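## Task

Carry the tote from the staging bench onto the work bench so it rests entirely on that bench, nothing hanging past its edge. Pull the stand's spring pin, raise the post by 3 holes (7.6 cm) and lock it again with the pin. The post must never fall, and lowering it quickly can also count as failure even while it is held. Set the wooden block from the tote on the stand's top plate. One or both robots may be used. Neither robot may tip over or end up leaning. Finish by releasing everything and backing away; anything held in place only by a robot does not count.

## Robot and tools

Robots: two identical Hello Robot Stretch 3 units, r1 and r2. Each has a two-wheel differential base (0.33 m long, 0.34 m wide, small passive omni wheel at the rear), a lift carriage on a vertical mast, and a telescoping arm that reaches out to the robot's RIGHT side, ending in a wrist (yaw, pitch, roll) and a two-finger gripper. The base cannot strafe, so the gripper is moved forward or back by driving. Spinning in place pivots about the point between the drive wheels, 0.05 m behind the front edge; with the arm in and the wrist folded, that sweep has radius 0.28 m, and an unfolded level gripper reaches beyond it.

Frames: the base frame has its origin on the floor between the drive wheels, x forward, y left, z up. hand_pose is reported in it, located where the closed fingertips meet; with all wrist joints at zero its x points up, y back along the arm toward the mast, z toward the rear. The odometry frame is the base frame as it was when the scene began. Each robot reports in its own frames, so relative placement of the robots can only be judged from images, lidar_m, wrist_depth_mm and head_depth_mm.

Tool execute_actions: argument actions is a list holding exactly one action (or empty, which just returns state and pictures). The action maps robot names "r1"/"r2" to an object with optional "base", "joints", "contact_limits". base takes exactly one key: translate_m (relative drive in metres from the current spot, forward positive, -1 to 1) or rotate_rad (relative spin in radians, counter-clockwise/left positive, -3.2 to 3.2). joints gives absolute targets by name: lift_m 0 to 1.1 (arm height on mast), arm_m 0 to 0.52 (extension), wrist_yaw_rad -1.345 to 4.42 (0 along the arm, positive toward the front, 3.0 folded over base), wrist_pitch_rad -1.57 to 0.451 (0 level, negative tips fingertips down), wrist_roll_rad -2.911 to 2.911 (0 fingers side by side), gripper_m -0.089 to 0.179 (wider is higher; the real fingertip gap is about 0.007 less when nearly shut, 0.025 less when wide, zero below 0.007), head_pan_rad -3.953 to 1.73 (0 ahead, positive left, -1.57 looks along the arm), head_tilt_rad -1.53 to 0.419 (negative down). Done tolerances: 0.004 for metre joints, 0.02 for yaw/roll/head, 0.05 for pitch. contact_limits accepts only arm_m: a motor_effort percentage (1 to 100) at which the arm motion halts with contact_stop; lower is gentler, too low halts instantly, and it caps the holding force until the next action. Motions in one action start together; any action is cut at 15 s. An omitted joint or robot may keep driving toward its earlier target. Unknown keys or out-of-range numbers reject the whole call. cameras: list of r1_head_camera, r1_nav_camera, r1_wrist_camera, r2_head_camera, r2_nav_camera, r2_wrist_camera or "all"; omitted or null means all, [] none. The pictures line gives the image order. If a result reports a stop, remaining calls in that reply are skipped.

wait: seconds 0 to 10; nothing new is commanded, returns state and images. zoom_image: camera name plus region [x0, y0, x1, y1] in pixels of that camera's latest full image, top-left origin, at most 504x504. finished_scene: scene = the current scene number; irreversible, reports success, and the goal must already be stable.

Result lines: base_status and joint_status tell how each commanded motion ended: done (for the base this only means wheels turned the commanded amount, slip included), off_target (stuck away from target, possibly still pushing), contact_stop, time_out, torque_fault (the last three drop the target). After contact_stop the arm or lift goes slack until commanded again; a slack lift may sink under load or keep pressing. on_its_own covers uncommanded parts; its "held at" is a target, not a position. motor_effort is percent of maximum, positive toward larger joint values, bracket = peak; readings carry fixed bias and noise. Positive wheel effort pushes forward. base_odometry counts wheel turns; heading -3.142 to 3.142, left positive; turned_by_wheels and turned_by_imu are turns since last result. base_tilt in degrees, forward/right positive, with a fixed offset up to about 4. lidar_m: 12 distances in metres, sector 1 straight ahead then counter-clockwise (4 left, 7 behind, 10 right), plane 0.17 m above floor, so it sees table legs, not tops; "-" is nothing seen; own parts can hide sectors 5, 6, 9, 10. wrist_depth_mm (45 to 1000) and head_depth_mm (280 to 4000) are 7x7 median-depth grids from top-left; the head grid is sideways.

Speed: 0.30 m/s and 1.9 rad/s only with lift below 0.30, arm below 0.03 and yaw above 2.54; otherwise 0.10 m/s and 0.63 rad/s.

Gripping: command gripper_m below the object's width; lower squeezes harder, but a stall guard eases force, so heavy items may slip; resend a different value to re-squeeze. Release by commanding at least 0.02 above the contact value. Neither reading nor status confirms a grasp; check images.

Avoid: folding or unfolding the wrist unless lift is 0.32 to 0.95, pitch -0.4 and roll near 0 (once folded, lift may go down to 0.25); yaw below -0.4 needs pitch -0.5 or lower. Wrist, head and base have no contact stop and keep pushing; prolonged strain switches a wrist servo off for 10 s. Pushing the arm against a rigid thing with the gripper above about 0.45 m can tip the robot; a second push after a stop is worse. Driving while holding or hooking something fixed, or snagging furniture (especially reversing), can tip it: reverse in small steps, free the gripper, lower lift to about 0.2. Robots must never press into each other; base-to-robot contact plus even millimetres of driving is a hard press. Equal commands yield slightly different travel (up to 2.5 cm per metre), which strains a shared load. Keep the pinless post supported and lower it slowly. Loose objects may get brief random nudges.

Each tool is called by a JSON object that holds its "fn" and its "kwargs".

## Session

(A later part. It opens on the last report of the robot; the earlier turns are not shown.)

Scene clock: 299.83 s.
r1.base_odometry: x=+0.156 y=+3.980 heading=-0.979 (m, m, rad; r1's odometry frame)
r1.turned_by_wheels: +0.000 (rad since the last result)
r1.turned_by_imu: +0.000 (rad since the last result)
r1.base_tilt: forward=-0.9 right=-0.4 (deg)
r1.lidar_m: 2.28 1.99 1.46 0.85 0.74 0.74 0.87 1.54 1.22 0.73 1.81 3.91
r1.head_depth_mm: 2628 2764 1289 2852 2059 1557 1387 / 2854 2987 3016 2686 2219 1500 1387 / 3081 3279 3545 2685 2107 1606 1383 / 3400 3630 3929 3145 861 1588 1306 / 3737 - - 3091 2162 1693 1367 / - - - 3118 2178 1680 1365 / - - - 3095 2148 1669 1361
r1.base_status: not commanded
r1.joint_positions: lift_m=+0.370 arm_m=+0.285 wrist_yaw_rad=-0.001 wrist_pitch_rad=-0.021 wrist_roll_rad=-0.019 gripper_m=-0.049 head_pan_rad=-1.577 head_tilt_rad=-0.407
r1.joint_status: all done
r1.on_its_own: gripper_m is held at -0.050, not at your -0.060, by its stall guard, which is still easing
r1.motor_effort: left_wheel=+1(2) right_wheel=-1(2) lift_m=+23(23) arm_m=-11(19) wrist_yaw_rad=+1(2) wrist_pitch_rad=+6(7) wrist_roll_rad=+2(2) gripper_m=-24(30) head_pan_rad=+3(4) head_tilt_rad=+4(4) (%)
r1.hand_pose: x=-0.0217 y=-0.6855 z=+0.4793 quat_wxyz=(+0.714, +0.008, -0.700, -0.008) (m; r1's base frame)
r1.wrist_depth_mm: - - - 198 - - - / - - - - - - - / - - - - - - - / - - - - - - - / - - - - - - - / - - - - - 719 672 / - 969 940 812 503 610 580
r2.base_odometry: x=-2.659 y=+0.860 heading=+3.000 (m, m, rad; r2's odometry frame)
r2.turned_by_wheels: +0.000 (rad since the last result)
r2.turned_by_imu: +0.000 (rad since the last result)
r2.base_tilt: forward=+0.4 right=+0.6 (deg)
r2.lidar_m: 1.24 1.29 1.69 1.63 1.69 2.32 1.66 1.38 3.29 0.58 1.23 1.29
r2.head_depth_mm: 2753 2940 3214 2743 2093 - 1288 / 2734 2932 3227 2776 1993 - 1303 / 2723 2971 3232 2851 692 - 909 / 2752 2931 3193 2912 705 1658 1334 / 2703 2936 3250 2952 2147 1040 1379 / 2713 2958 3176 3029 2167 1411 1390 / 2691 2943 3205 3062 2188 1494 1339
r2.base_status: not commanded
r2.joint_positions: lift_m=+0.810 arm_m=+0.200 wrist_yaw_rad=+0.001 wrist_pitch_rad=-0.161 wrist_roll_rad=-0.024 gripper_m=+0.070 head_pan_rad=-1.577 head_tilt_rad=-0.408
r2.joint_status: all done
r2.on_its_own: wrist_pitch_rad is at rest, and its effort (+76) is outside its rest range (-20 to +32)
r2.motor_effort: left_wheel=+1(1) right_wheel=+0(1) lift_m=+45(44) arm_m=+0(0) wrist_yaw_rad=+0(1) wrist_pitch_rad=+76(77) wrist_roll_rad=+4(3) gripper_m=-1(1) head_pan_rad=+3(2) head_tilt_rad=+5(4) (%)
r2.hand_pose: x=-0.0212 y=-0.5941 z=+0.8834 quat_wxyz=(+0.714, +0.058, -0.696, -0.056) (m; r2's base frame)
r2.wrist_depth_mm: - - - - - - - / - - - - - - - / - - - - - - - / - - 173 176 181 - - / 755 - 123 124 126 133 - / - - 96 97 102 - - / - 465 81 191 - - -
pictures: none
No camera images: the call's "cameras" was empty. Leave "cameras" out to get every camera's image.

{"fn": "execute_actions", "kwargs": {"actions": [{"r1":{"joints":{"gripper_m":0.07}},"r2":{"joints":{"lift_m":0.7845}}}], "cameras": []}}

{"fn": "execute_actions", "kwargs": {"actions": [{"r1":{"joints":{"arm_m":0.31}}}], "cameras": []}}

{"fn": "execute_actions", "kwargs": {"actions": [{"r1":{"joints":{"gripper_m":-0.06}}}], "cameras": []}}

{"fn": "execute_actions", "kwargs": {"actions": [{"r1":{"joints":{"arm_m":0.295}}}], "cameras": []}}

{"fn": "execute_actions", "kwargs": {"actions": [{"r2":{"joints":{"lift_m":0.8105}}}], "cameras": ["r1_wrist_camera"]}}

Scene clock: 302.00 s.
r1.base_odometry: x=+0.156 y=+3.980 heading=-0.979 (m, m, rad; r1's odometry frame)
r1.turned_by_wheels: +0.000 (rad since the last result)
r1.turned_by_imu: +0.001 (rad since the last result)
r1.base_tilt: forward=-1.1 right=-0.3 (deg)
r1.lidar_m: 2.28 1.99 1.45 0.85 0.74 0.75 0.87 1.54 1.22 0.73 1.81 3.93
r1.head_depth_mm: 2633 2773 1297 2884 2052 1560 1388 / 2842 3001 3061 2692 2237 1492 1387 / 3092 3284 3503 2665 2124 1599 1376 / 3327 3669 3963 3135 859 1581 1063 / 3707 - - 3122 2170 1682 1373 / - - - 3073 2165 1670 1368 / - - - 3068 2164 1660 1357
r1.base_status: not commanded
r1.joint_positions: lift_m=+0.370 arm_m=+0.284 wrist_yaw_rad=-0.002 wrist_pitch_rad=-0.021 wrist_roll_rad=-0.019 gripper_m=+0.070 head_pan_rad=-1.577 head_tilt_rad=-0.407
r1.joint_status: all done
r1.motor_effort: left_wheel=+1(1) right_wheel=+0(1) lift_m=+23(23) arm_m=-5(9) wrist_yaw_rad=+3(4) wrist_pitch_rad=+6(7) wrist_roll_rad=+2(2) gripper_m=+0(92) head_pan_rad=+3(2) head_tilt_rad=+4(4) (%)
r1.hand_pose: x=-0.0221 y=-0.6850 z=+0.4794 quat_wxyz=(+0.714, +0.007, -0.700, -0.009) (m; r1's base frame)
r1.wrist_depth_mm: - - - 198 - - - / - - - - - - - / - - - - - - - / - - - - - - - / - - - - 217 - - / - - - - 214 - 679 / - 974 879 831 254 655 588
r2.base_odometry: x=-2.659 y=+0.860 heading=+3.000 (m, m, rad; r2's odometry frame)
r2.turned_by_wheels: +0.000 (rad since the last result)
r2.turned_by_imu: +0.000 (rad since the last result)
r2.base_tilt: forward=+0.5 right=+0.6 (deg)
r2.lidar_m: 1.24 1.29 1.69 1.63 1.69 2.31 1.66 1.38 3.30 0.58 1.22 1.29
r2.head_depth_mm: 2738 2980 3232 2720 2030 - 1272 / 2753 2919 3216 2763 1981 - 1277 / 2722 2958 3229 2847 677 - 911 / 2721 2940 3188 2961 690 1612 1342 / 2713 2927 3206 2959 2148 1042 1384 / 2704 2968 3223 3003 2185 1414 1384 / 2724 2953 3208 3104 2197 1502 1341
r2.base_status: not commanded
r2.joint_positions: lift_m=+0.784 arm_m=+0.200 wrist_yaw_rad=+0.001 wrist_pitch_rad=-0.079 wrist_roll_rad=-0.020 gripper_m=+0.070 head_pan_rad=-1.577 head_tilt_rad=-0.408
r2.joint_status: all done
r2.on_its_own: wrist_pitch_rad is at rest, and its effort (+37) is outside its rest range (-20 to +32)
r2.motor_effort: left_wheel=+0(1) right_wheel=+0(1) lift_m=+27(40) arm_m=+0(1) wrist_yaw_rad=+0(0) wrist_pitch_rad=+37(75) wrist_roll_rad=+2(3) gripper_m=-1(0) head_pan_rad=+2(3) head_tilt_rad=+4(5) (%)
r2.hand_pose: x=-0.0212 y=-0.5986 z=+0.8789 quat_wxyz=(+0.714, +0.029, -0.699, -0.028) (m; r2's base frame)
r2.wrist_depth_mm: - - - - - - - / - - - - - - - / - - - - - - - / - - 180 184 188 - - / 791 - 116 118 120 130 - / 680 - 86 87 98 - - / - 74 74 182 - - -
pictures: none
No camera images: the call's "cameras" was empty. Leave "cameras" out to get every camera's image.

Scene clock: 303.13 s.
r1.base_odometry: x=+0.156 y=+3.980 heading=-0.979 (m, m, rad; r1's odometry frame)
r1.turned_by_wheels: +0.000 (rad since the last result)
r1.turned_by_imu: +0.000 (rad since the last result)
r1.base_tilt: forward=-0.8 right=-0.3 (deg)
r1.lidar_m: 2.28 1.98 1.46 0.85 0.74 0.74 0.87 1.53 1.21 0.73 1.81 3.89
r1.head_depth_mm: 2647 2765 1298 2859 2062 1561 1386 / 2819 3026 3087 2693 2228 1507 1388 / 3113 3282 3509 2691 2112 1603 1380 / 3410 3605 3918 3146 861 1588 1077 / 3767 - - 3087 2177 1681 1368 / - - - 3090 2167 1682 1366 / - - - 3062 2149 1676 1354
r1.base_status: not commanded
r1.joint_positions: lift_m=+0.370 arm_m=+0.310 wrist_yaw_rad=-0.002 wrist_pitch_rad=-0.021 wrist_roll_rad=-0.019 gripper_m=+0.070 head_pan_rad=-1.577 head_tilt_rad=-0.407
r1.joint_status: all done
r1.motor_effort: left_wheel=+1(1) right_wheel=+0(0) lift_m=+23(23) arm_m=+5(1) wrist_yaw_rad=+3(3) wrist_pitch_rad=+7(6) wrist_roll_rad=+1(2) gripper_m=+0(0) head_pan_rad=+3(3) head_tilt_rad=+4(4) (%)
r1.hand_pose: x=-0.0221 y=-0.7103 z=+0.4794 quat_wxyz=(+0.714, +0.007, -0.700, -0.009) (m; r1's base frame)
r1.wrist_depth_mm: - - - 175 - - - / - - - - - - - / - - - - - - - / - - - - - - - / - - - - 179 - - / - - - - 188 - 647 / - 991 875 830 195 637 556
r2.base_odometry: x=-2.659 y=+0.860 heading=+3.000 (m, m, rad; r2's odometry frame)
r2.turned_by_wheels: +0.000 (rad since the last result)
r2.turned_by_imu: +0.000 (rad since the last result)
r2.base_tilt: forward=+0.6 right=+0.5 (deg)
r2.lidar_m: 1.24 1.29 1.69 1.63 1.69 2.31 1.66 1.38 3.28 0.58 1.22 1.29
r2.head_depth_mm: 2747 2944 3201 2740 2036 - 1256 / 2714 2937 3239 2772 1984 - 1268 / 2758 2953 3230 2876 677 - 918 / 2726 2962 3230 2912 691 1610 1336 / 2730 2952 3227 2929 2126 1042 1384 / 2708 2945 3232 3025 2169 1403 1389 / 2698 2936 3205 3113 2228 1498 1340
r2.base_status: not commanded
r2.joint_positions: lift_m=+0.784 arm_m=+0.200 wrist_yaw_rad=+0.001 wrist_pitch_rad=-0.079 wrist_roll_rad=-0.020 gripper_m=+0.070 head_pan_rad=-1.577 head_tilt_rad=-0.408
r2.joint_status: not commanded
r2.on_its_own: wrist_pitch_rad is at rest, and its effort (+37) is outside its rest range (-20 to +32)
r2.motor_effort: left_wheel=+0(0) right_wheel=+0(1) lift_m=+27(27) arm_m=-1(0) wrist_yaw_rad=+0(1) wrist_pitch_rad=+37(37) wrist_roll_rad=+2(2) gripper_m=-1(0) head_pan_rad=+3(3) head_tilt_rad=+4(4) (%)
r2.hand_pose: x=-0.0212 y=-0.5986 z=+0.8789 quat_wxyz=(+0.714, +0.029, -0.699, -0.028) (m; r2's base frame)
r2.wrist_depth_mm: - - - - - - - / - - - - - - - / - - - - - - - / - - 180 183 187 - - / 800 - 116 118 119 130 - / 698 - 86 88 98 - - / - 74 75 183 - - -
pictures: none
No camera images: the call's "cameras" was empty. Leave "cameras" out to get every camera's image.

Scene clock: 304.93 s.
r1.base_odometry: x=+0.156 y=+3.980 heading=-0.979 (m, m, rad; r1's odometry frame)
r1.turned_by_wheels: +0.000 (rad since the last result)
r1.turned_by_imu: +0.000 (rad since the last result)
r1.base_tilt: forward=-1.0 right=-0.4 (deg)
r1.lidar_m: 2.28 1.99 1.46 0.85 0.74 0.74 0.87 1.54 1.22 0.72 1.81 3.92
r1.head_depth_mm: 2624 2796 1302 2869 2048 1562 1388 / 2857 3016 3068 2666 2229 1498 1378 / 3104 3285 3521 2684 2126 1601 1385 / 3395 3677 3904 3156 862 1582 1080 / 3764 - - 3118 2101 1679 1371 / - - - 3110 2177 1667 1363 / - - - 3058 2170 1668 1363
r1.base_status: not commanded
r1.joint_positions: lift_m=+0.370 arm_m=+0.309 wrist_yaw_rad=-0.021 wrist_pitch_rad=-0.024 wrist_roll_rad=-0.020 gripper_m=-0.058 head_pan_rad=-1.577 head_tilt_rad=-0.407
r1.joint_status: all done
r1.on_its_own: wrist_yaw_rad is at rest, and its effort (+23) is outside its rest range (-12 to +12)
r1.motor_effort: left_wheel=-1(2) right_wheel=+0(6) lift_m=+23(23) arm_m=+7(7) wrist_yaw_rad=+23(23) wrist_pitch_rad=+7(7) wrist_roll_rad=+2(2) gripper_m=-36(100) head_pan_rad=+3(3) head_tilt_rad=+4(4) (%)
r1.hand_pose: x=-0.0267 y=-0.7099 z=+0.4787 quat_wxyz=(+0.714, +0.002, -0.700, -0.016) (m; r1's base frame)
r1.wrist_depth_mm: - - - 173 - - - / - - - 180 - - - / - - - 184 - - - / - - - 184 - - - / - - - 157 - - - / - - - 192 187 704 679 / - 969 886 798 746 642 558
r2.base_odometry: x=-2.659 y=+0.860 heading=+3.000 (m, m, rad; r2's odometry frame)
r2.turned_by_wheels: +0.000 (rad since the last result)
r2.turned_by_imu: +0.000 (rad since the last result)
r2.base_tilt: forward=+0.5 right=+0.6 (deg)
r2.lidar_m: 1.24 1.29 1.69 1.62 1.69 2.32 1.65 1.38 3.28 0.58 1.22 1.29
r2.head_depth_mm: 2731 2965 3191 2739 2050 - 1267 / 2749 2996 3233 2804 1984 - 1271 / 2698 2956 3202 2848 677 - 916 / 2723 2964 3244 2928 690 1617 1332 / 2715 2995 3200 2959 2130 1039 1377 / 2723 2930 3250 3033 2181 1406 1391 / 2738 2942 3202 3089 2224 1492 1348
r2.base_status: not commanded
r2.joint_positions: lift_m=+0.784 arm_m=+0.200 wrist_yaw_rad=+0.001 wrist_pitch_rad=-0.079 wrist_roll_rad=-0.020 gripper_m=+0.070 head_pan_rad=-1.577 head_tilt_rad=-0.408
r2.joint_status: not commanded
r2.on_its_own: wrist_pitch_rad is at rest, and its effort (+37) is outside its rest range (-20 to +32)
r2.motor_effort: left_wheel=+0(1) right_wheel=+0(1) lift_m=+27(27) arm_m=-1(0) wrist_yaw_rad=+1(0) wrist_pitch_rad=+37(37) wrist_roll_rad=+2(2) gripper_m=-1(1) head_pan_rad=+3(2) head_tilt_rad=+4(4) (%)
r2.hand_pose: x=-0.0212 y=-0.5986 z=+0.8789 quat_wxyz=(+0.714, +0.029, -0.699, -0.028) (m; r2's base frame)
r2.wrist_depth_mm: - - - - - - - / - - - - - - - / - - - - - - - / - - 180 185 187 - - / 797 - 116 118 120 129 - / 700 - 86 87 98 - - / - 74 74 181 - - -
pictures: none
No camera images: the call's "cameras" was empty. Leave "cameras" out to get every camera's image.

Scene clock: 305.87 s.
r1.base_odometry: x=+0.156 y=+3.980 heading=-0.979 (m, m, rad; r1's odometry frame)
r1.turned_by_wheels: +0.000 (rad since the last result)
r1.turned_by_imu: +0.000 (rad since the last result)
r1.base_tilt: forward=-0.8 right=-0.4 (deg)
r1.lidar_m: 2.28 1.98 1.45 0.85 0.74 0.74 0.87 1.54 1.22 0.73 1.81 3.90
r1.head_depth_mm: 2646 2794 1297 2852 2066 1563 1385 / 2822 3010 3062 2697 2232 1496 1384 / 3095 3269 3563 986 2029 1599 1376 / 3396 3623 3954 3121 859 1581 1334 / 3725 - - 3133 2091 1682 1370 / - - - 3077 2176 1668 1365 / - - - 3041 2161 1660 1362
r1.base_status: not commanded
r1.joint_positions: lift_m=+0.370 arm_m=+0.296 wrist_yaw_rad=+0.000 wrist_pitch_rad=-0.022 wrist_roll_rad=-0.020 gripper_m=-0.055 head_pan_rad=-1.577 head_tilt_rad=-0.407
r1.joint_status: all done
r1.motor_effort: left_wheel=+2(1) right_wheel=-2(3) lift_m=+23(23) arm_m=-14(12) wrist_yaw_rad=+0(24) wrist_pitch_rad=+7(7) wrist_roll_rad=+2(2) gripper_m=-30(37) head_pan_rad=+4(3) head_tilt_rad=+4(4) (%)
r1.hand_pose: x=-0.0215 y=-0.6968 z=+0.4791 quat_wxyz=(+0.714, +0.008, -0.700, -0.008) (m; r1's base frame)
r1.wrist_depth_mm: - - - 188 - - - / - - - - - - - / - - - - - - - / - - - - - - - / - - - 159 - - - / - - - 205 - 727 673 / - 994 902 834 226 621 571
r2.base_odometry: x=-2.659 y=+0.860 heading=+3.000 (m, m, rad; r2's odometry frame)
r2.turned_by_wheels: +0.000 (rad since the last result)
r2.turned_by_imu: +0.000 (rad since the last result)
r2.base_tilt: forward=+0.6 right=+0.6 (deg)
r2.lidar_m: 1.24 1.29 1.69 1.63 1.69 2.31 1.65 1.38 3.28 0.58 1.23 1.29
r2.head_depth_mm: 2747 2967 3258 2721 2021 - 1265 / 2711 2944 3214 2782 1986 - 1267 / 2732 2936 3239 2875 678 - 918 / 2741 2958 3204 2909 693 1638 1359 / 2738 2958 3211 2965 2139 1040 1383 / 2725 2937 3202 3037 2195 1411 1389 / 2693 2919 3243 3056 2199 1504 1337
r2.base_status: not commanded
r2.joint_positions: lift_m=+0.784 arm_m=+0.200 wrist_yaw_rad=+0.001 wrist_pitch_rad=-0.086 wrist_roll_rad=-0.020 gripper_m=+0.070 head_pan_rad=-1.577 head_tilt_rad=-0.408
r2.joint_status: not commanded
r2.on_its_own: wrist_pitch_rad is at rest, and its effort (+40) is outside its rest range (-20 to +32)
r2.motor_effort: left_wheel=+1(1) right_wheel=+0(0) lift_m=+28(28) arm_m=+0(0) wrist_yaw_rad=+1(0) wrist_pitch_rad=+40(41) wrist_roll_rad=+2(2) gripper_m=-1(0) head_pan_rad=+2(2) head_tilt_rad=+4(5) (%)
r2.hand_pose: x=-0.0212 y=-0.5983 z=+0.8772 quat_wxyz=(+0.714, +0.031, -0.699, -0.030) (m; r2's base frame)
r2.wrist_depth_mm: - - - - - - - / - - - - - - - / - - - - - - - / - - 180 184 188 - - / 784 - 117 119 121 131 - / 718 - 87 89 99 - - / - 75 76 182 - - -
pictures: none
No camera images: the call's "cameras" was empty. Leave "cameras" out to get every camera's image.

Scene clock: 306.87 s.
r1.base_odometry: x=+0.156 y=+3.980 heading=-0.979 (m, m, rad; r1's odometry frame)
r1.turned_by_wheels: +0.000 (rad since the last result)
r1.turned_by_imu: +0.000 (rad since the last result)
r1.base_tilt: forward=-1.0 right=-0.4 (deg)
r1.lidar_m: 2.28 1.99 1.46 0.85 0.74 0.75 0.87 1.54 1.22 0.72 1.81 3.90
r1.head_depth_mm: 2625 2777 1289 2845 2051 1563 1392 / 2840 3001 3045 2694 2225 1493 1389 / 3106 3331 3502 908 2123 1593 1378 / 3386 3643 3948 3122 874 1581 1334 / 3740 - - 3102 2175 1679 1359 / - - - 3094 2166 1676 1359 / - - - 3067 2152 1677 1362
r1.base_status: not commanded
r1.joint_positions: lift_m=+0.370 arm_m=+0.296 wrist_yaw_rad=+0.000 wrist_pitch_rad=-0.022 wrist_roll_rad=-0.020 gripper_m=-0.048 head_pan_rad=-1.577 head_tilt_rad=-0.407
r1.joint_status: not commanded
r1.on_its_own: gripper_m is held at -0.050, not at your -0.060, by its stall guard, which is still easing
r1.motor_effort: left_wheel=+2(2) right_wheel=-2(3) lift_m=+23(23) arm_m=-14(15) wrist_yaw_rad=+0(0) wrist_pitch_rad=+7(7) wrist_roll_rad=+2(2) gripper_m=-22(30) head_pan_rad=+3(3) head_tilt_rad=+4(4) (%)
r1.hand_pose: x=-0.0215 y=-0.6968 z=+0.4791 quat_wxyz=(+0.714, +0.008, -0.700, -0.008) (m; r1's base frame)
r1.wrist_depth_mm: - - - 188 - - - / - - - - - - - / - - - - - - - / - - - - - - - / - - - 158 - - - / - - - 206 - 725 672 / - 976 903 819 225 618 569
r2.base_odometry: x=-2.659 y=+0.860 heading=+3.000 (m, m, rad; r2's odometry frame)
r2.turned_by_wheels: +0.000 (rad since the last result)
r2.turned_by_imu: +0.000 (rad since the last result)
r2.base_tilt: forward=+0.6 right=+0.5 (deg)
r2.lidar_m: 1.24 1.29 1.69 1.63 1.69 2.31 1.66 1.38 3.28 0.58 1.23 1.29
r2.head_depth_mm: 2731 2965 3243 2749 2105 - 1291 / 2720 2976 3278 2798 1987 - 1304 / 2751 2948 3209 2836 674 - 908 / 2720 2954 3204 2912 685 1669 1359 / 2695 2920 3223 2949 2150 1038 1381 / 2728 2936 3214 3022 2185 1409 1390 / 2704 2953 3210 3060 2224 1494 1337
r2.base_status: not commanded
r2.joint_positions: lift_m=+0.810 arm_m=+0.200 wrist_yaw_rad=+0.001 wrist_pitch_rad=-0.106 wrist_roll_rad=-0.020 gripper_m=+0.070 head_pan_rad=-1.577 head_tilt_rad=-0.408
r2.joint_status: all done
r2.on_its_own: wrist_pitch_rad is at rest, and its effort (+50) is outside its rest range (-20 to +32)
r2.motor_effort: left_wheel=+1(1) right_wheel=+0(0) lift_m=+35(35) arm_m=+0(0) wrist_yaw_rad=+0(0) wrist_pitch_rad=+50(51) wrist_roll_rad=+1(2) gripper_m=-1(1) head_pan_rad=+2(2) head_tilt_rad=+4(4) (%)
r2.hand_pose: x=-0.0212 y=-0.5973 z=+0.8977 quat_wxyz=(+0.713, +0.039, -0.699, -0.037) (m; r2's base frame)
r2.wrist_depth_mm: - - - - - - - / - - - - - - - / - - - - - - - / - - 180 182 186 - - / 784 - 120 122 123 129 - / 731 - 90 91 101 - - / - 78 76 184 - - -
pictures: r1_wrist_camera
Images, in order (width x height): r1_wrist_camera 644x364.

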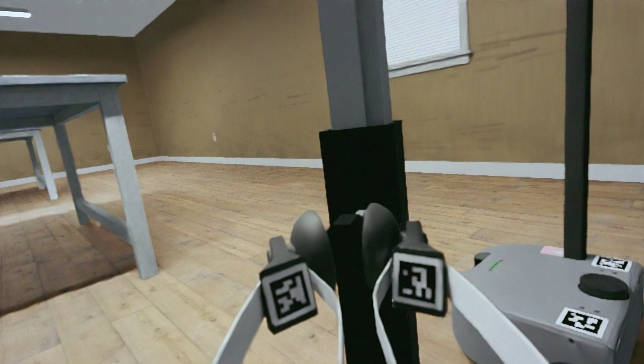

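Rising. Continue past the next hole.

{"fn": "execute_actions", "kwargs": {"actions": [{"r2":{"joints":{"lift_m":0.836}}}], "cameras": []}}

{"fn": "execute_actions", "kwargs": {"actions": [{"r1":{"joints":{"gripper_m":0.07}},"r2":{"joints":{"lift_m":0.853}}}], "cameras": []}}

{"fn": "execute_actions", "kwargs": {"actions": [{"r2":{"joints":{"lift_m":0.832}}}], "cameras": []}}

Scene clock: 308.00 s.
r1.base_odometry: x=+0.156 y=+3.980 heading=-0.979 (m, m, rad; r1's odometry frame)
r1.turned_by_wheels: +0.000 (rad since the last result)
r1.turned_by_imu: +0.000 (rad since the last result)
r1.base_tilt: forward=-0.9 right=-0.5 (deg)
r1.lidar_m: 2.28 1.99 1.46 0.86 0.74 0.74 0.87 1.54 1.22 0.73 1.81 3.91
r1.head_depth_mm: 2632 2771 1278 2855 2068 1565 1389 / 2833 3030 1281 2704 2222 1500 1384 / 3115 3281 3512 891 2222 1597 1379 / 3386 3663 3887 867 2019 1585 1340 / 3738 - - 3144 2181 1684 1366 / - - - 3076 2179 1668 1359 / - - - 3092 2155 1671 1356
r1.base_status: not commanded
r1.joint_positions: lift_m=+0.370 arm_m=+0.296 wrist_yaw_rad=+0.000 wrist_pitch_rad=-0.022 wrist_roll_rad=-0.020 gripper_m=-0.045 head_pan_rad=-1.577 head_tilt_rad=-0.407
r1.joint_status: not commanded
r1.on_its_own: gripper_m is held at -0.046, not at your -0.060, by its stall guard, which is still easing
r1.motor_effort: left_wheel=+2(2) right_wheel=-2(3) lift_m=+23(23) arm_m=-14(14) wrist_yaw_rad=+0(1) wrist_pitch_rad=+7(7) wrist_roll_rad=+1(2) gripper_m=-26(27) head_pan_rad=+3(3) head_tilt_rad=+4(4) (%)
r1.hand_pose: x=-0.0215 y=-0.6968 z=+0.4791 quat_wxyz=(+0.714, +0.008, -0.700, -0.008) (m; r1's base frame)
r1.wrist_depth_mm: - - - 187 - - - / - - - - - - - / - - - - - - - / - - - - - - - / - - - 159 - - - / - - - 207 - 715 666 / - 971 916 824 226 620 572
r2.base_odometry: x=-2.659 y=+0.860 heading=+3.000 (m, m, rad; r2's odometry frame)
r2.turned_by_wheels: +0.000 (rad since the last result)
r2.turned_by_imu: +0.000 (rad since the last result)
r2.base_tilt: forward=+0.5 right=+0.7 (deg)
r2.lidar_m: 1.24 1.29 1.69 1.63 1.69 2.32 1.65 1.38 3.28 0.58 1.23 1.29
r2.head_depth_mm: 2745 2956 3256 2728 2178 - 1299 / 2736 2990 3211 2782 2136 - 1311 / 2731 2947 3187 2841 650 - 908 / 2741 2964 3221 2898 666 1650 1371 / 2731 2935 3180 2969 2149 1043 1391 / 2727 2954 3201 3019 2192 1414 1386 / 2737 2939 3170 3080 2210 1498 1347
r2.base_status: not commanded
r2.joint_positions: lift_m=+0.836 arm_m=+0.200 wrist_yaw_rad=+0.001 wrist_pitch_rad=-0.106 wrist_roll_rad=-0.020 gripper_m=+0.070 head_pan_rad=-1.577 head_tilt_rad=-0.408
r2.joint_status: all done
r2.on_its_own: wrist_pitch_rad is at rest, and its effort (+50) is outside its rest range (-20 to +32)
r2.motor_effort: left_wheel=+0(1) right_wheel=+0(0) lift_m=+35(36) arm_m=-1(1) wrist_yaw_rad=+0(0) wrist_pitch_rad=+50(50) wrist_roll_rad=+2(2) gripper_m=+0(1) head_pan_rad=+2(3) head_tilt_rad=+4(4) (%)
r2.hand_pose: x=-0.0212 y=-0.5973 z=+0.9231 quat_wxyz=(+0.713, +0.039, -0.699, -0.037) (m; r2's base frame)
r2.wrist_depth_mm: - - - - - - - / - - - - - - - / - - - - - - - / - - 178 182 187 - - / 817 - 120 121 123 129 - / 722 - 90 91 101 - - / - 78 76 184 - - -
pictures: none
No camera images: the call's "cameras" was empty. Leave "cameras" out to get every camera's image.

Scene clock: 309.63 s.
r1.base_odometry: x=+0.156 y=+3.980 heading=-0.979 (m, m, rad; r1's odometry frame)
r1.turned_by_wheels: +0.000 (rad since the last result)
r1.turned_by_imu: +0.000 (rad since the last result)
r1.base_tilt: forward=-0.9 right=-0.3 (deg)
r1.lidar_m: 2.28 1.99 1.46 0.85 0.74 0.74 0.87 1.54 1.22 0.72 1.81 3.89
r1.head_depth_mm: 2624 2767 1293 2865 2056 1551 1386 / 2838 3001 1115 2824 2209 1500 1385 / 3109 3283 3528 874 2218 1594 1375 / 3420 3653 3860 846 2021 1585 1175 / 3805 - - 3098 2182 1697 1368 / - - - 3071 2175 1676 1362 / - - - 3090 2163 1656 1358
r1.base_status: not commanded
r1.joint_positions: lift_m=+0.370 arm_m=+0.295 wrist_yaw_rad=-0.003 wrist_pitch_rad=-0.021 wrist_roll_rad=-0.020 gripper_m=+0.070 head_pan_rad=-1.577 head_tilt_rad=-0.407
r1.joint_status: all done
r1.motor_effort: left_wheel=+1(1) right_wheel=+0(3) lift_m=+23(23) arm_m=-4(14) wrist_yaw_rad=+3(3) wrist_pitch_rad=+7(7) wrist_roll_rad=+2(2) gripper_m=+0(92) head_pan_rad=+3(4) head_tilt_rad=+4(3) (%)
r1.hand_pose: x=-0.0221 y=-0.6960 z=+0.4794 quat_wxyz=(+0.714, +0.007, -0.700, -0.009) (m; r1's base frame)
r1.wrist_depth_mm: - - - 189 - - - / - - - - - - - / - - - - - - - / - - - - - - - / - - - - 197 - - / - - - - 203 - 674 / - 999 860 834 224 645 578
r2.base_odometry: x=-2.659 y=+0.860 heading=+3.000 (m, m, rad; r2's odometry frame)
r2.turned_by_wheels: +0.000 (rad since the last result)
r2.turned_by_imu: +0.000 (rad since the last result)
r2.base_tilt: forward=+0.6 right=+0.5 (deg)
r2.lidar_m: 1.24 1.29 1.69 1.63 1.69 2.31 1.66 1.38 3.29 0.58 1.23 1.29
r2.head_depth_mm: 2734 2975 3280 2763 2207 - 1327 / 2737 2959 3242 2787 - - 1338 / 2747 2972 3217 2851 - - 909 / 2723 2918 3233 2923 1890 1655 1336 / 2724 2938 3202 2946 2139 1038 1379 / 2737 2975 3194 3023 2203 1412 1393 / 2725 2935 3162 3090 2209 1505 1337
r2.base_status: not commanded
r2.joint_positions: lift_m=+0.852 arm_m=+0.200 wrist_yaw_rad=+0.001 wrist_pitch_rad=-0.131 wrist_roll_rad=-0.020 gripper_m=+0.070 head_pan_rad=-1.577 head_tilt_rad=-0.408
r2.joint_status: all done
r2.on_its_own: wrist_pitch_rad is at rest, and its effort (+61) is outside its rest range (-20 to +32)
r2.motor_effort: left_wheel=+1(1) right_wheel=+0(0) lift_m=+37(38) arm_m=-1(1) wrist_yaw_rad=+1(0) wrist_pitch_rad=+61(62) wrist_roll_rad=+2(2) gripper_m=-1(1) head_pan_rad=+3(3) head_tilt_rad=+4(4) (%)
r2.hand_pose: x=-0.0212 y=-0.5959 z=+0.9339 quat_wxyz=(+0.713, +0.047, -0.698, -0.046) (m; r2's base frame)
r2.wrist_depth_mm: - - - - - - - / - - - - - - - / - - - - - - - / - - 178 181 185 - - / 843 - 123 125 127 128 - / 726 - 94 95 101 - - / - 490 79 185 - - -
pictures: none
No camera images: the call's "cameras" was empty. Leave "cameras" out to get every camera's image.

Scene clock: 310.57 s.
r1.base_odometry: x=+0.156 y=+3.980 heading=-0.979 (m, m, rad; r1's odometry frame)
r1.turned_by_wheels: +0.000 (rad since the last result)
r1.turned_by_imu: +0.000 (rad since the last result)
r1.base_tilt: forward=-0.9 right=-0.4 (deg)
r1.lidar_m: 2.28 1.99 1.46 0.85 0.75 0.74 0.87 1.54 1.22 0.72 1.81 3.89
r1.head_depth_mm: 2623 2781 1286 2870 2069 1559 1387 / 2845 3006 3030 2686 2211 1492 1386 / 3121 3267 3509 883 2211 1597 1376 / 3393 3623 3930 851 2020 1577 1175 / 3752 - - 3096 2173 1688 1363 / - - - 3094 2163 1674 1367 / - - - 3066 2172 1667 1357
r1.base_status: not commanded
r1.joint_positions: lift_m=+0.370 arm_m=+0.295 wrist_yaw_rad=-0.003 wrist_pitch_rad=-0.021 wrist_roll_rad=-0.020 gripper_m=+0.070 head_pan_rad=-1.577 head_tilt_rad=-0.407
r1.joint_status: not commanded
r1.motor_effort: left_wheel=+1(1) right_wheel=-1(0) lift_m=+23(23) arm_m=-3(4) wrist_yaw_rad=+3(3) wrist_pitch_rad=+7(7) wrist_roll_rad=+1(2) gripper_m=+0(0) head_pan_rad=+2(3) head_tilt_rad=+4(4) (%)
r1.hand_pose: x=-0.0221 y=-0.6960 z=+0.4794 quat_wxyz=(+0.714, +0.007, -0.700, -0.009) (m; r1's base frame)
r1.wrist_depth_mm: - - - 188 - - - / - - - - - - - / - - - - - - - / - - - - - - - / - - - - 197 - - / - - - - 203 - 683 / - 965 865 855 225 645 578
r2.base_odometry: x=-2.659 y=+0.860 heading=+3.000 (m, m, rad; r2's odometry frame)
r2.turned_by_wheels: +0.000 (rad since the last result)
r2.turned_by_imu: +0.000 (rad since the last result)
r2.base_tilt: forward=+0.5 right=+0.7 (deg)
r2.lidar_m: 1.24 1.29 1.69 1.63 1.69 2.31 1.65 1.38 3.29 0.58 1.22 1.29
r2.head_depth_mm: 2756 2947 3237 2737 2177 - 1304 / 2735 2950 3229 2792 2122 - 1311 / 2746 2976 3212 2833 639 - 909 / 2722 2976 3226 2895 658 1666 1337 / 2718 2968 3200 2948 2146 1040 1387 / 2719 2964 3208 3045 2182 1411 1389 / 2705 2975 3186 3105 2191 1494 1340
r2.base_status: not commanded
r2.joint_positions: lift_m=+0.832 arm_m=+0.200 wrist_yaw_rad=+0.001 wrist_pitch_rad=-0.068 wrist_roll_rad=-0.020 gripper_m=+0.070 head_pan_rad=-1.577 head_tilt_rad=-0.408
r2.joint_status: all done
r2.motor_effort: left_wheel=+1(0) right_wheel=+0(0) lift_m=+27(31) arm_m=-1(1) wrist_yaw_rad=+0(1) wrist_pitch_rad=+32(61) wrist_roll_rad=+2(2) gripper_m=-1(0) head_pan_rad=+2(3) head_tilt_rad=+5(4) (%)
r2.hand_pose: x=-0.0212 y=-0.5990 z=+0.9293 quat_wxyz=(+0.714, +0.025, -0.699, -0.024) (m; r2's base frame)
r2.wrist_depth_mm: - - - - - - - / - - - - - - - / - - - - - - - / - - 180 184 189 - - / - - 115 116 118 129 - / 742 - 84 87 96 - - / - 72 74 180 - - -
pictures: none
No camera images: the call's "cameras" was empty. Leave "cameras" out to get every camera's image.

Locked. Release.

{"fn": "execute_actions", "kwargs": {"actions": [{"r1":{"joints":{"arm_m":0.0,"head_pan_rad":-0.6,"head_tilt_rad":-0.6}},"r2":{"joints":{"lift_m":0.79}}}], "cameras": []}}

{"fn": "execute_actions", "kwargs": {"actions": [{"r2":{"joints":{"arm_m":0.0}}}], "cameras": ["r1_nav_camera","r1_head_camera"]}}

Scene clock: 314.07 s.
r1.base_odometry: x=+0.156 y=+3.980 heading=-0.979 (m, m, rad; r1's odometry frame)
r1.turned_by_wheels: +0.000 (rad since the last result)
r1.turned_by_imu: +0.001 (rad since the last result)
r1.base_tilt: forward=-1.0 right=-0.4 (deg)
r1.lidar_m: 2.29 1.99 1.46 0.85 0.74 0.74 0.87 1.54 1.22 0.73 1.81 3.91
r1.head_depth_mm: - 2151 2999 2302 1792 1463 1241 / - 2600 2843 2194 1780 1461 1236 / - - 3141 2249 1769 1455 1232 / - - 3092 2238 1759 1443 1226 / - - 3093 2234 1760 1445 1219 / - - 3059 2213 1740 1431 1219 / 3670 3888 3030 2207 1722 1428 1212
r1.base_status: not commanded
r1.joint_positions: lift_m=+0.370 arm_m=+0.002 wrist_yaw_rad=-0.001 wrist_pitch_rad=-0.021 wrist_roll_rad=-0.020 gripper_m=+0.070 head_pan_rad=-0.607 head_tilt_rad=-0.592
r1.joint_status: all done
joint sent to its limit — the command would take r1.arm_m past its lower limit, so that joint was sent only as far as its limit.
r1.motor_effort: left_wheel=+1(1) right_wheel=+0(0) lift_m=+23(23) arm_m=-4(0) wrist_yaw_rad=+1(3) wrist_pitch_rad=+6(6) wrist_roll_rad=+2(2) gripper_m=+0(0) head_pan_rad=+3(43) head_tilt_rad=-4(24) (%)
r1.hand_pose: x=-0.0218 y=-0.4029 z=+0.4794 quat_wxyz=(+0.714, +0.007, -0.700, -0.008) (m; r1's base frame)
r1.wrist_depth_mm: - - - - - - - / - - - - - - - / - - - - - - - / - - - - - - - / - - - - - 977 - / - - - - - - 956 / - 981 876 856 810 792 759
r2.base_odometry: x=-2.659 y=+0.860 heading=+3.000 (m, m, rad; r2's odometry frame)
r2.turned_by_wheels: +0.000 (rad since the last result)
r2.turned_by_imu: +0.000 (rad since the last result)
r2.base_tilt: forward=+0.6 right=+0.6 (deg)
r2.lidar_m: 1.24 1.29 1.69 1.63 1.69 2.32 1.65 1.38 3.30 0.58 1.23 1.28
r2.head_depth_mm: 2724 3011 3199 2722 2044 - 1270 / 2745 2971 3244 2828 1987 - 1280 / 2738 2954 3252 2842 629 - 912 / 2745 2955 3198 2911 654 1663 1376 / 2723 2939 3235 2940 2158 1680 1391 / 2727 2983 3179 3040 2194 1460 1391 / 2714 2925 3237 3083 1968 1518 1342
r2.base_status: not commanded
r2.joint_positions: lift_m=+0.790 arm_m=+0.200 wrist_yaw_rad=+0.001 wrist_pitch_rad=-0.022 wrist_roll_rad=-0.020 gripper_m=+0.070 head_pan_rad=-1.577 head_tilt_rad=-0.408
r2.joint_status: all done
r2.motor_effort: left_wheel=+1(0) right_wheel=+0(0) lift_m=+23(25) arm_m=+0(0) wrist_yaw_rad=+0(1) wrist_pitch_rad=+11(31) wrist_roll_rad=+2(2) gripper_m=-1(1) head_pan_rad=+2(3) head_tilt_rad=+4(5) (%)
r2.hand_pose: x=-0.0212 y=-0.6007 z=+0.8991 quat_wxyz=(+0.714, +0.009, -0.700, -0.008) (m; r2's base frame)
r2.wrist_depth_mm: - - - - - - - / - - - - - - - / - - 174 191 208 - - / - 61 66 77 - - - / - - - 162 - - - / 727 - - 168 - - - / - 664 - 176 - - -
pictures: none
No camera images: the call's "cameras" was empty. Leave "cameras" out to get every camera's image.

Scene clock: 316.77 s.
r1.base_odometry: x=+0.156 y=+3.980 heading=-0.979 (m, m, rad; r1's odometry frame)
r1.turned_by_wheels: +0.000 (rad since the last result)
r1.turned_by_imu: +0.001 (rad since the last result)
r1.base_tilt: forward=-1.1 right=-0.4 (deg)
r1.lidar_m: 2.27 1.99 1.45 0.85 0.74 0.75 0.87 1.54 1.22 0.73 1.81 3.90
r1.head_depth_mm: - 2154 3006 2293 1782 1460 1241 / - 2599 2874 2182 1780 1462 1235 / - - 3138 2261 1767 1451 1232 / - - 3097 2245 1760 1448 1228 / - - 3106 2244 1745 1445 1225 / - - 3097 2227 1745 1432 1223 / 3718 3848 3042 2207 1727 1424 1215
r1.base_status: not commanded
r1.joint_positions: lift_m=+0.370 arm_m=+0.002 wrist_yaw_rad=-0.001 wrist_pitch_rad=-0.021 wrist_roll_rad=-0.020 gripper_m=+0.070 head_pan_rad=-0.607 head_tilt_rad=-0.592
r1.joint_status: not commanded
r1.motor_effort: left_wheel=+1(1) right_wheel=+0(1) lift_m=+23(23) arm_m=-4(4) wrist_yaw_rad=+2(2) wrist_pitch_rad=+6(6) wrist_roll_rad=+1(1) gripper_m=+0(0) head_pan_rad=+4(3) head_tilt_rad=-5(5) (%)
r1.hand_pose: x=-0.0218 y=-0.4029 z=+0.4794 quat_wxyz=(+0.714, +0.007, -0.700, -0.008) (m; r1's base frame)
r1.wrist_depth_mm: - - - - - - - / - - - - - - - / - - - - - - - / - - - - - - - / - - - - - 970 - / - - - - - - 956 / - 978 878 853 800 799 764
r2.base_odometry: x=-2.659 y=+0.860 heading=+3.000 (m, m, rad; r2's odometry frame)
r2.turned_by_wheels: +0.000 (rad since the last result)
r2.turned_by_imu: +0.000 (rad since the last result)
r2.base_tilt: forward=+0.5 right=+0.6 (deg)
r2.lidar_m: 1.24 1.29 1.69 1.63 1.69 2.32 1.66 1.38 3.29 0.58 1.23 1.29
r2.head_depth_mm: 2707 2944 3210 2750 2043 1608 1330 / 2763 2954 3227 2782 1969 1667 1357 / 2707 2967 3197 2894 690 796 877 / 2732 2939 3222 2891 1889 1715 1368 / 2726 2950 3181 2961 2151 1671 1382 / 2724 2966 3221 3029 2178 1460 1391 / 2733 2943 3231 3081 1976 1515 1343
r2.base_status: not commanded
r2.joint_positions: lift_m=+0.790 arm_m=+0.003 wrist_yaw_rad=+0.001 wrist_pitch_rad=-0.022 wrist_roll_rad=-0.020 gripper_m=+0.070 head_pan_rad=-1.577 head_tilt_rad=-0.408
r2.joint_status: all done
joint sent to its limit — the command would take r2.arm_m past its lower limit, so that joint was sent only as far as its limit.
r2.motor_effort: left_wheel=+1(1) right_wheel=+0(0) lift_m=+24(24) arm_m=-5(6) wrist_yaw_rad=+0(0) wrist_pitch_rad=+10(10) wrist_roll_rad=+2(2) gripper_m=-1(1) head_pan_rad=+2(2) head_tilt_rad=+5(4) (%)
r2.hand_pose: x=-0.0212 y=-0.4033 z=+0.8992 quat_wxyz=(+0.714, +0.008, -0.700, -0.007) (m; r2's base frame)
r2.wrist_depth_mm: - - - - - - - / - - - - - - - / - - - 435 - - - / - - - - - - - / - - - - - - - / - 859 - - - - - / - - - - - - -
pictures: r1_head_camera (sideways: a quarter turn clockwise sets it upright), r1_nav_camera (sideways: a quarter turn counterclockwise sets it upright)
Images, in order (width x height): r1_head_camera 896x504, r1_nav_camera 672x504.

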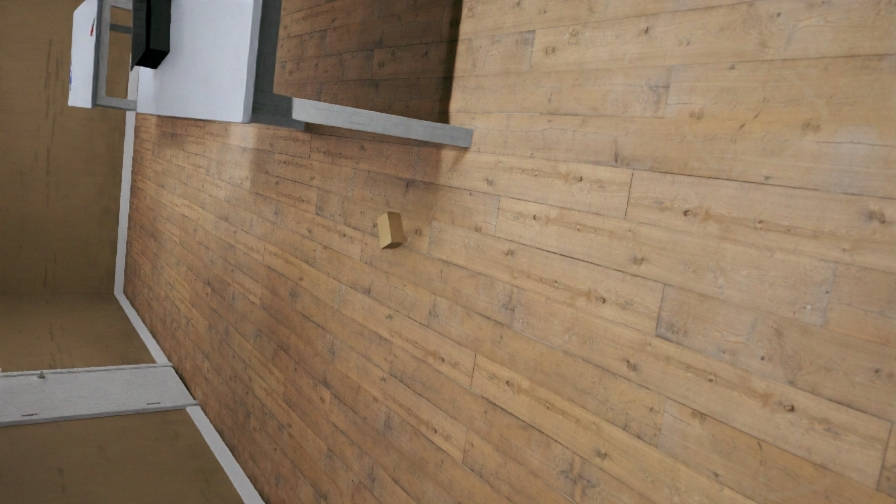

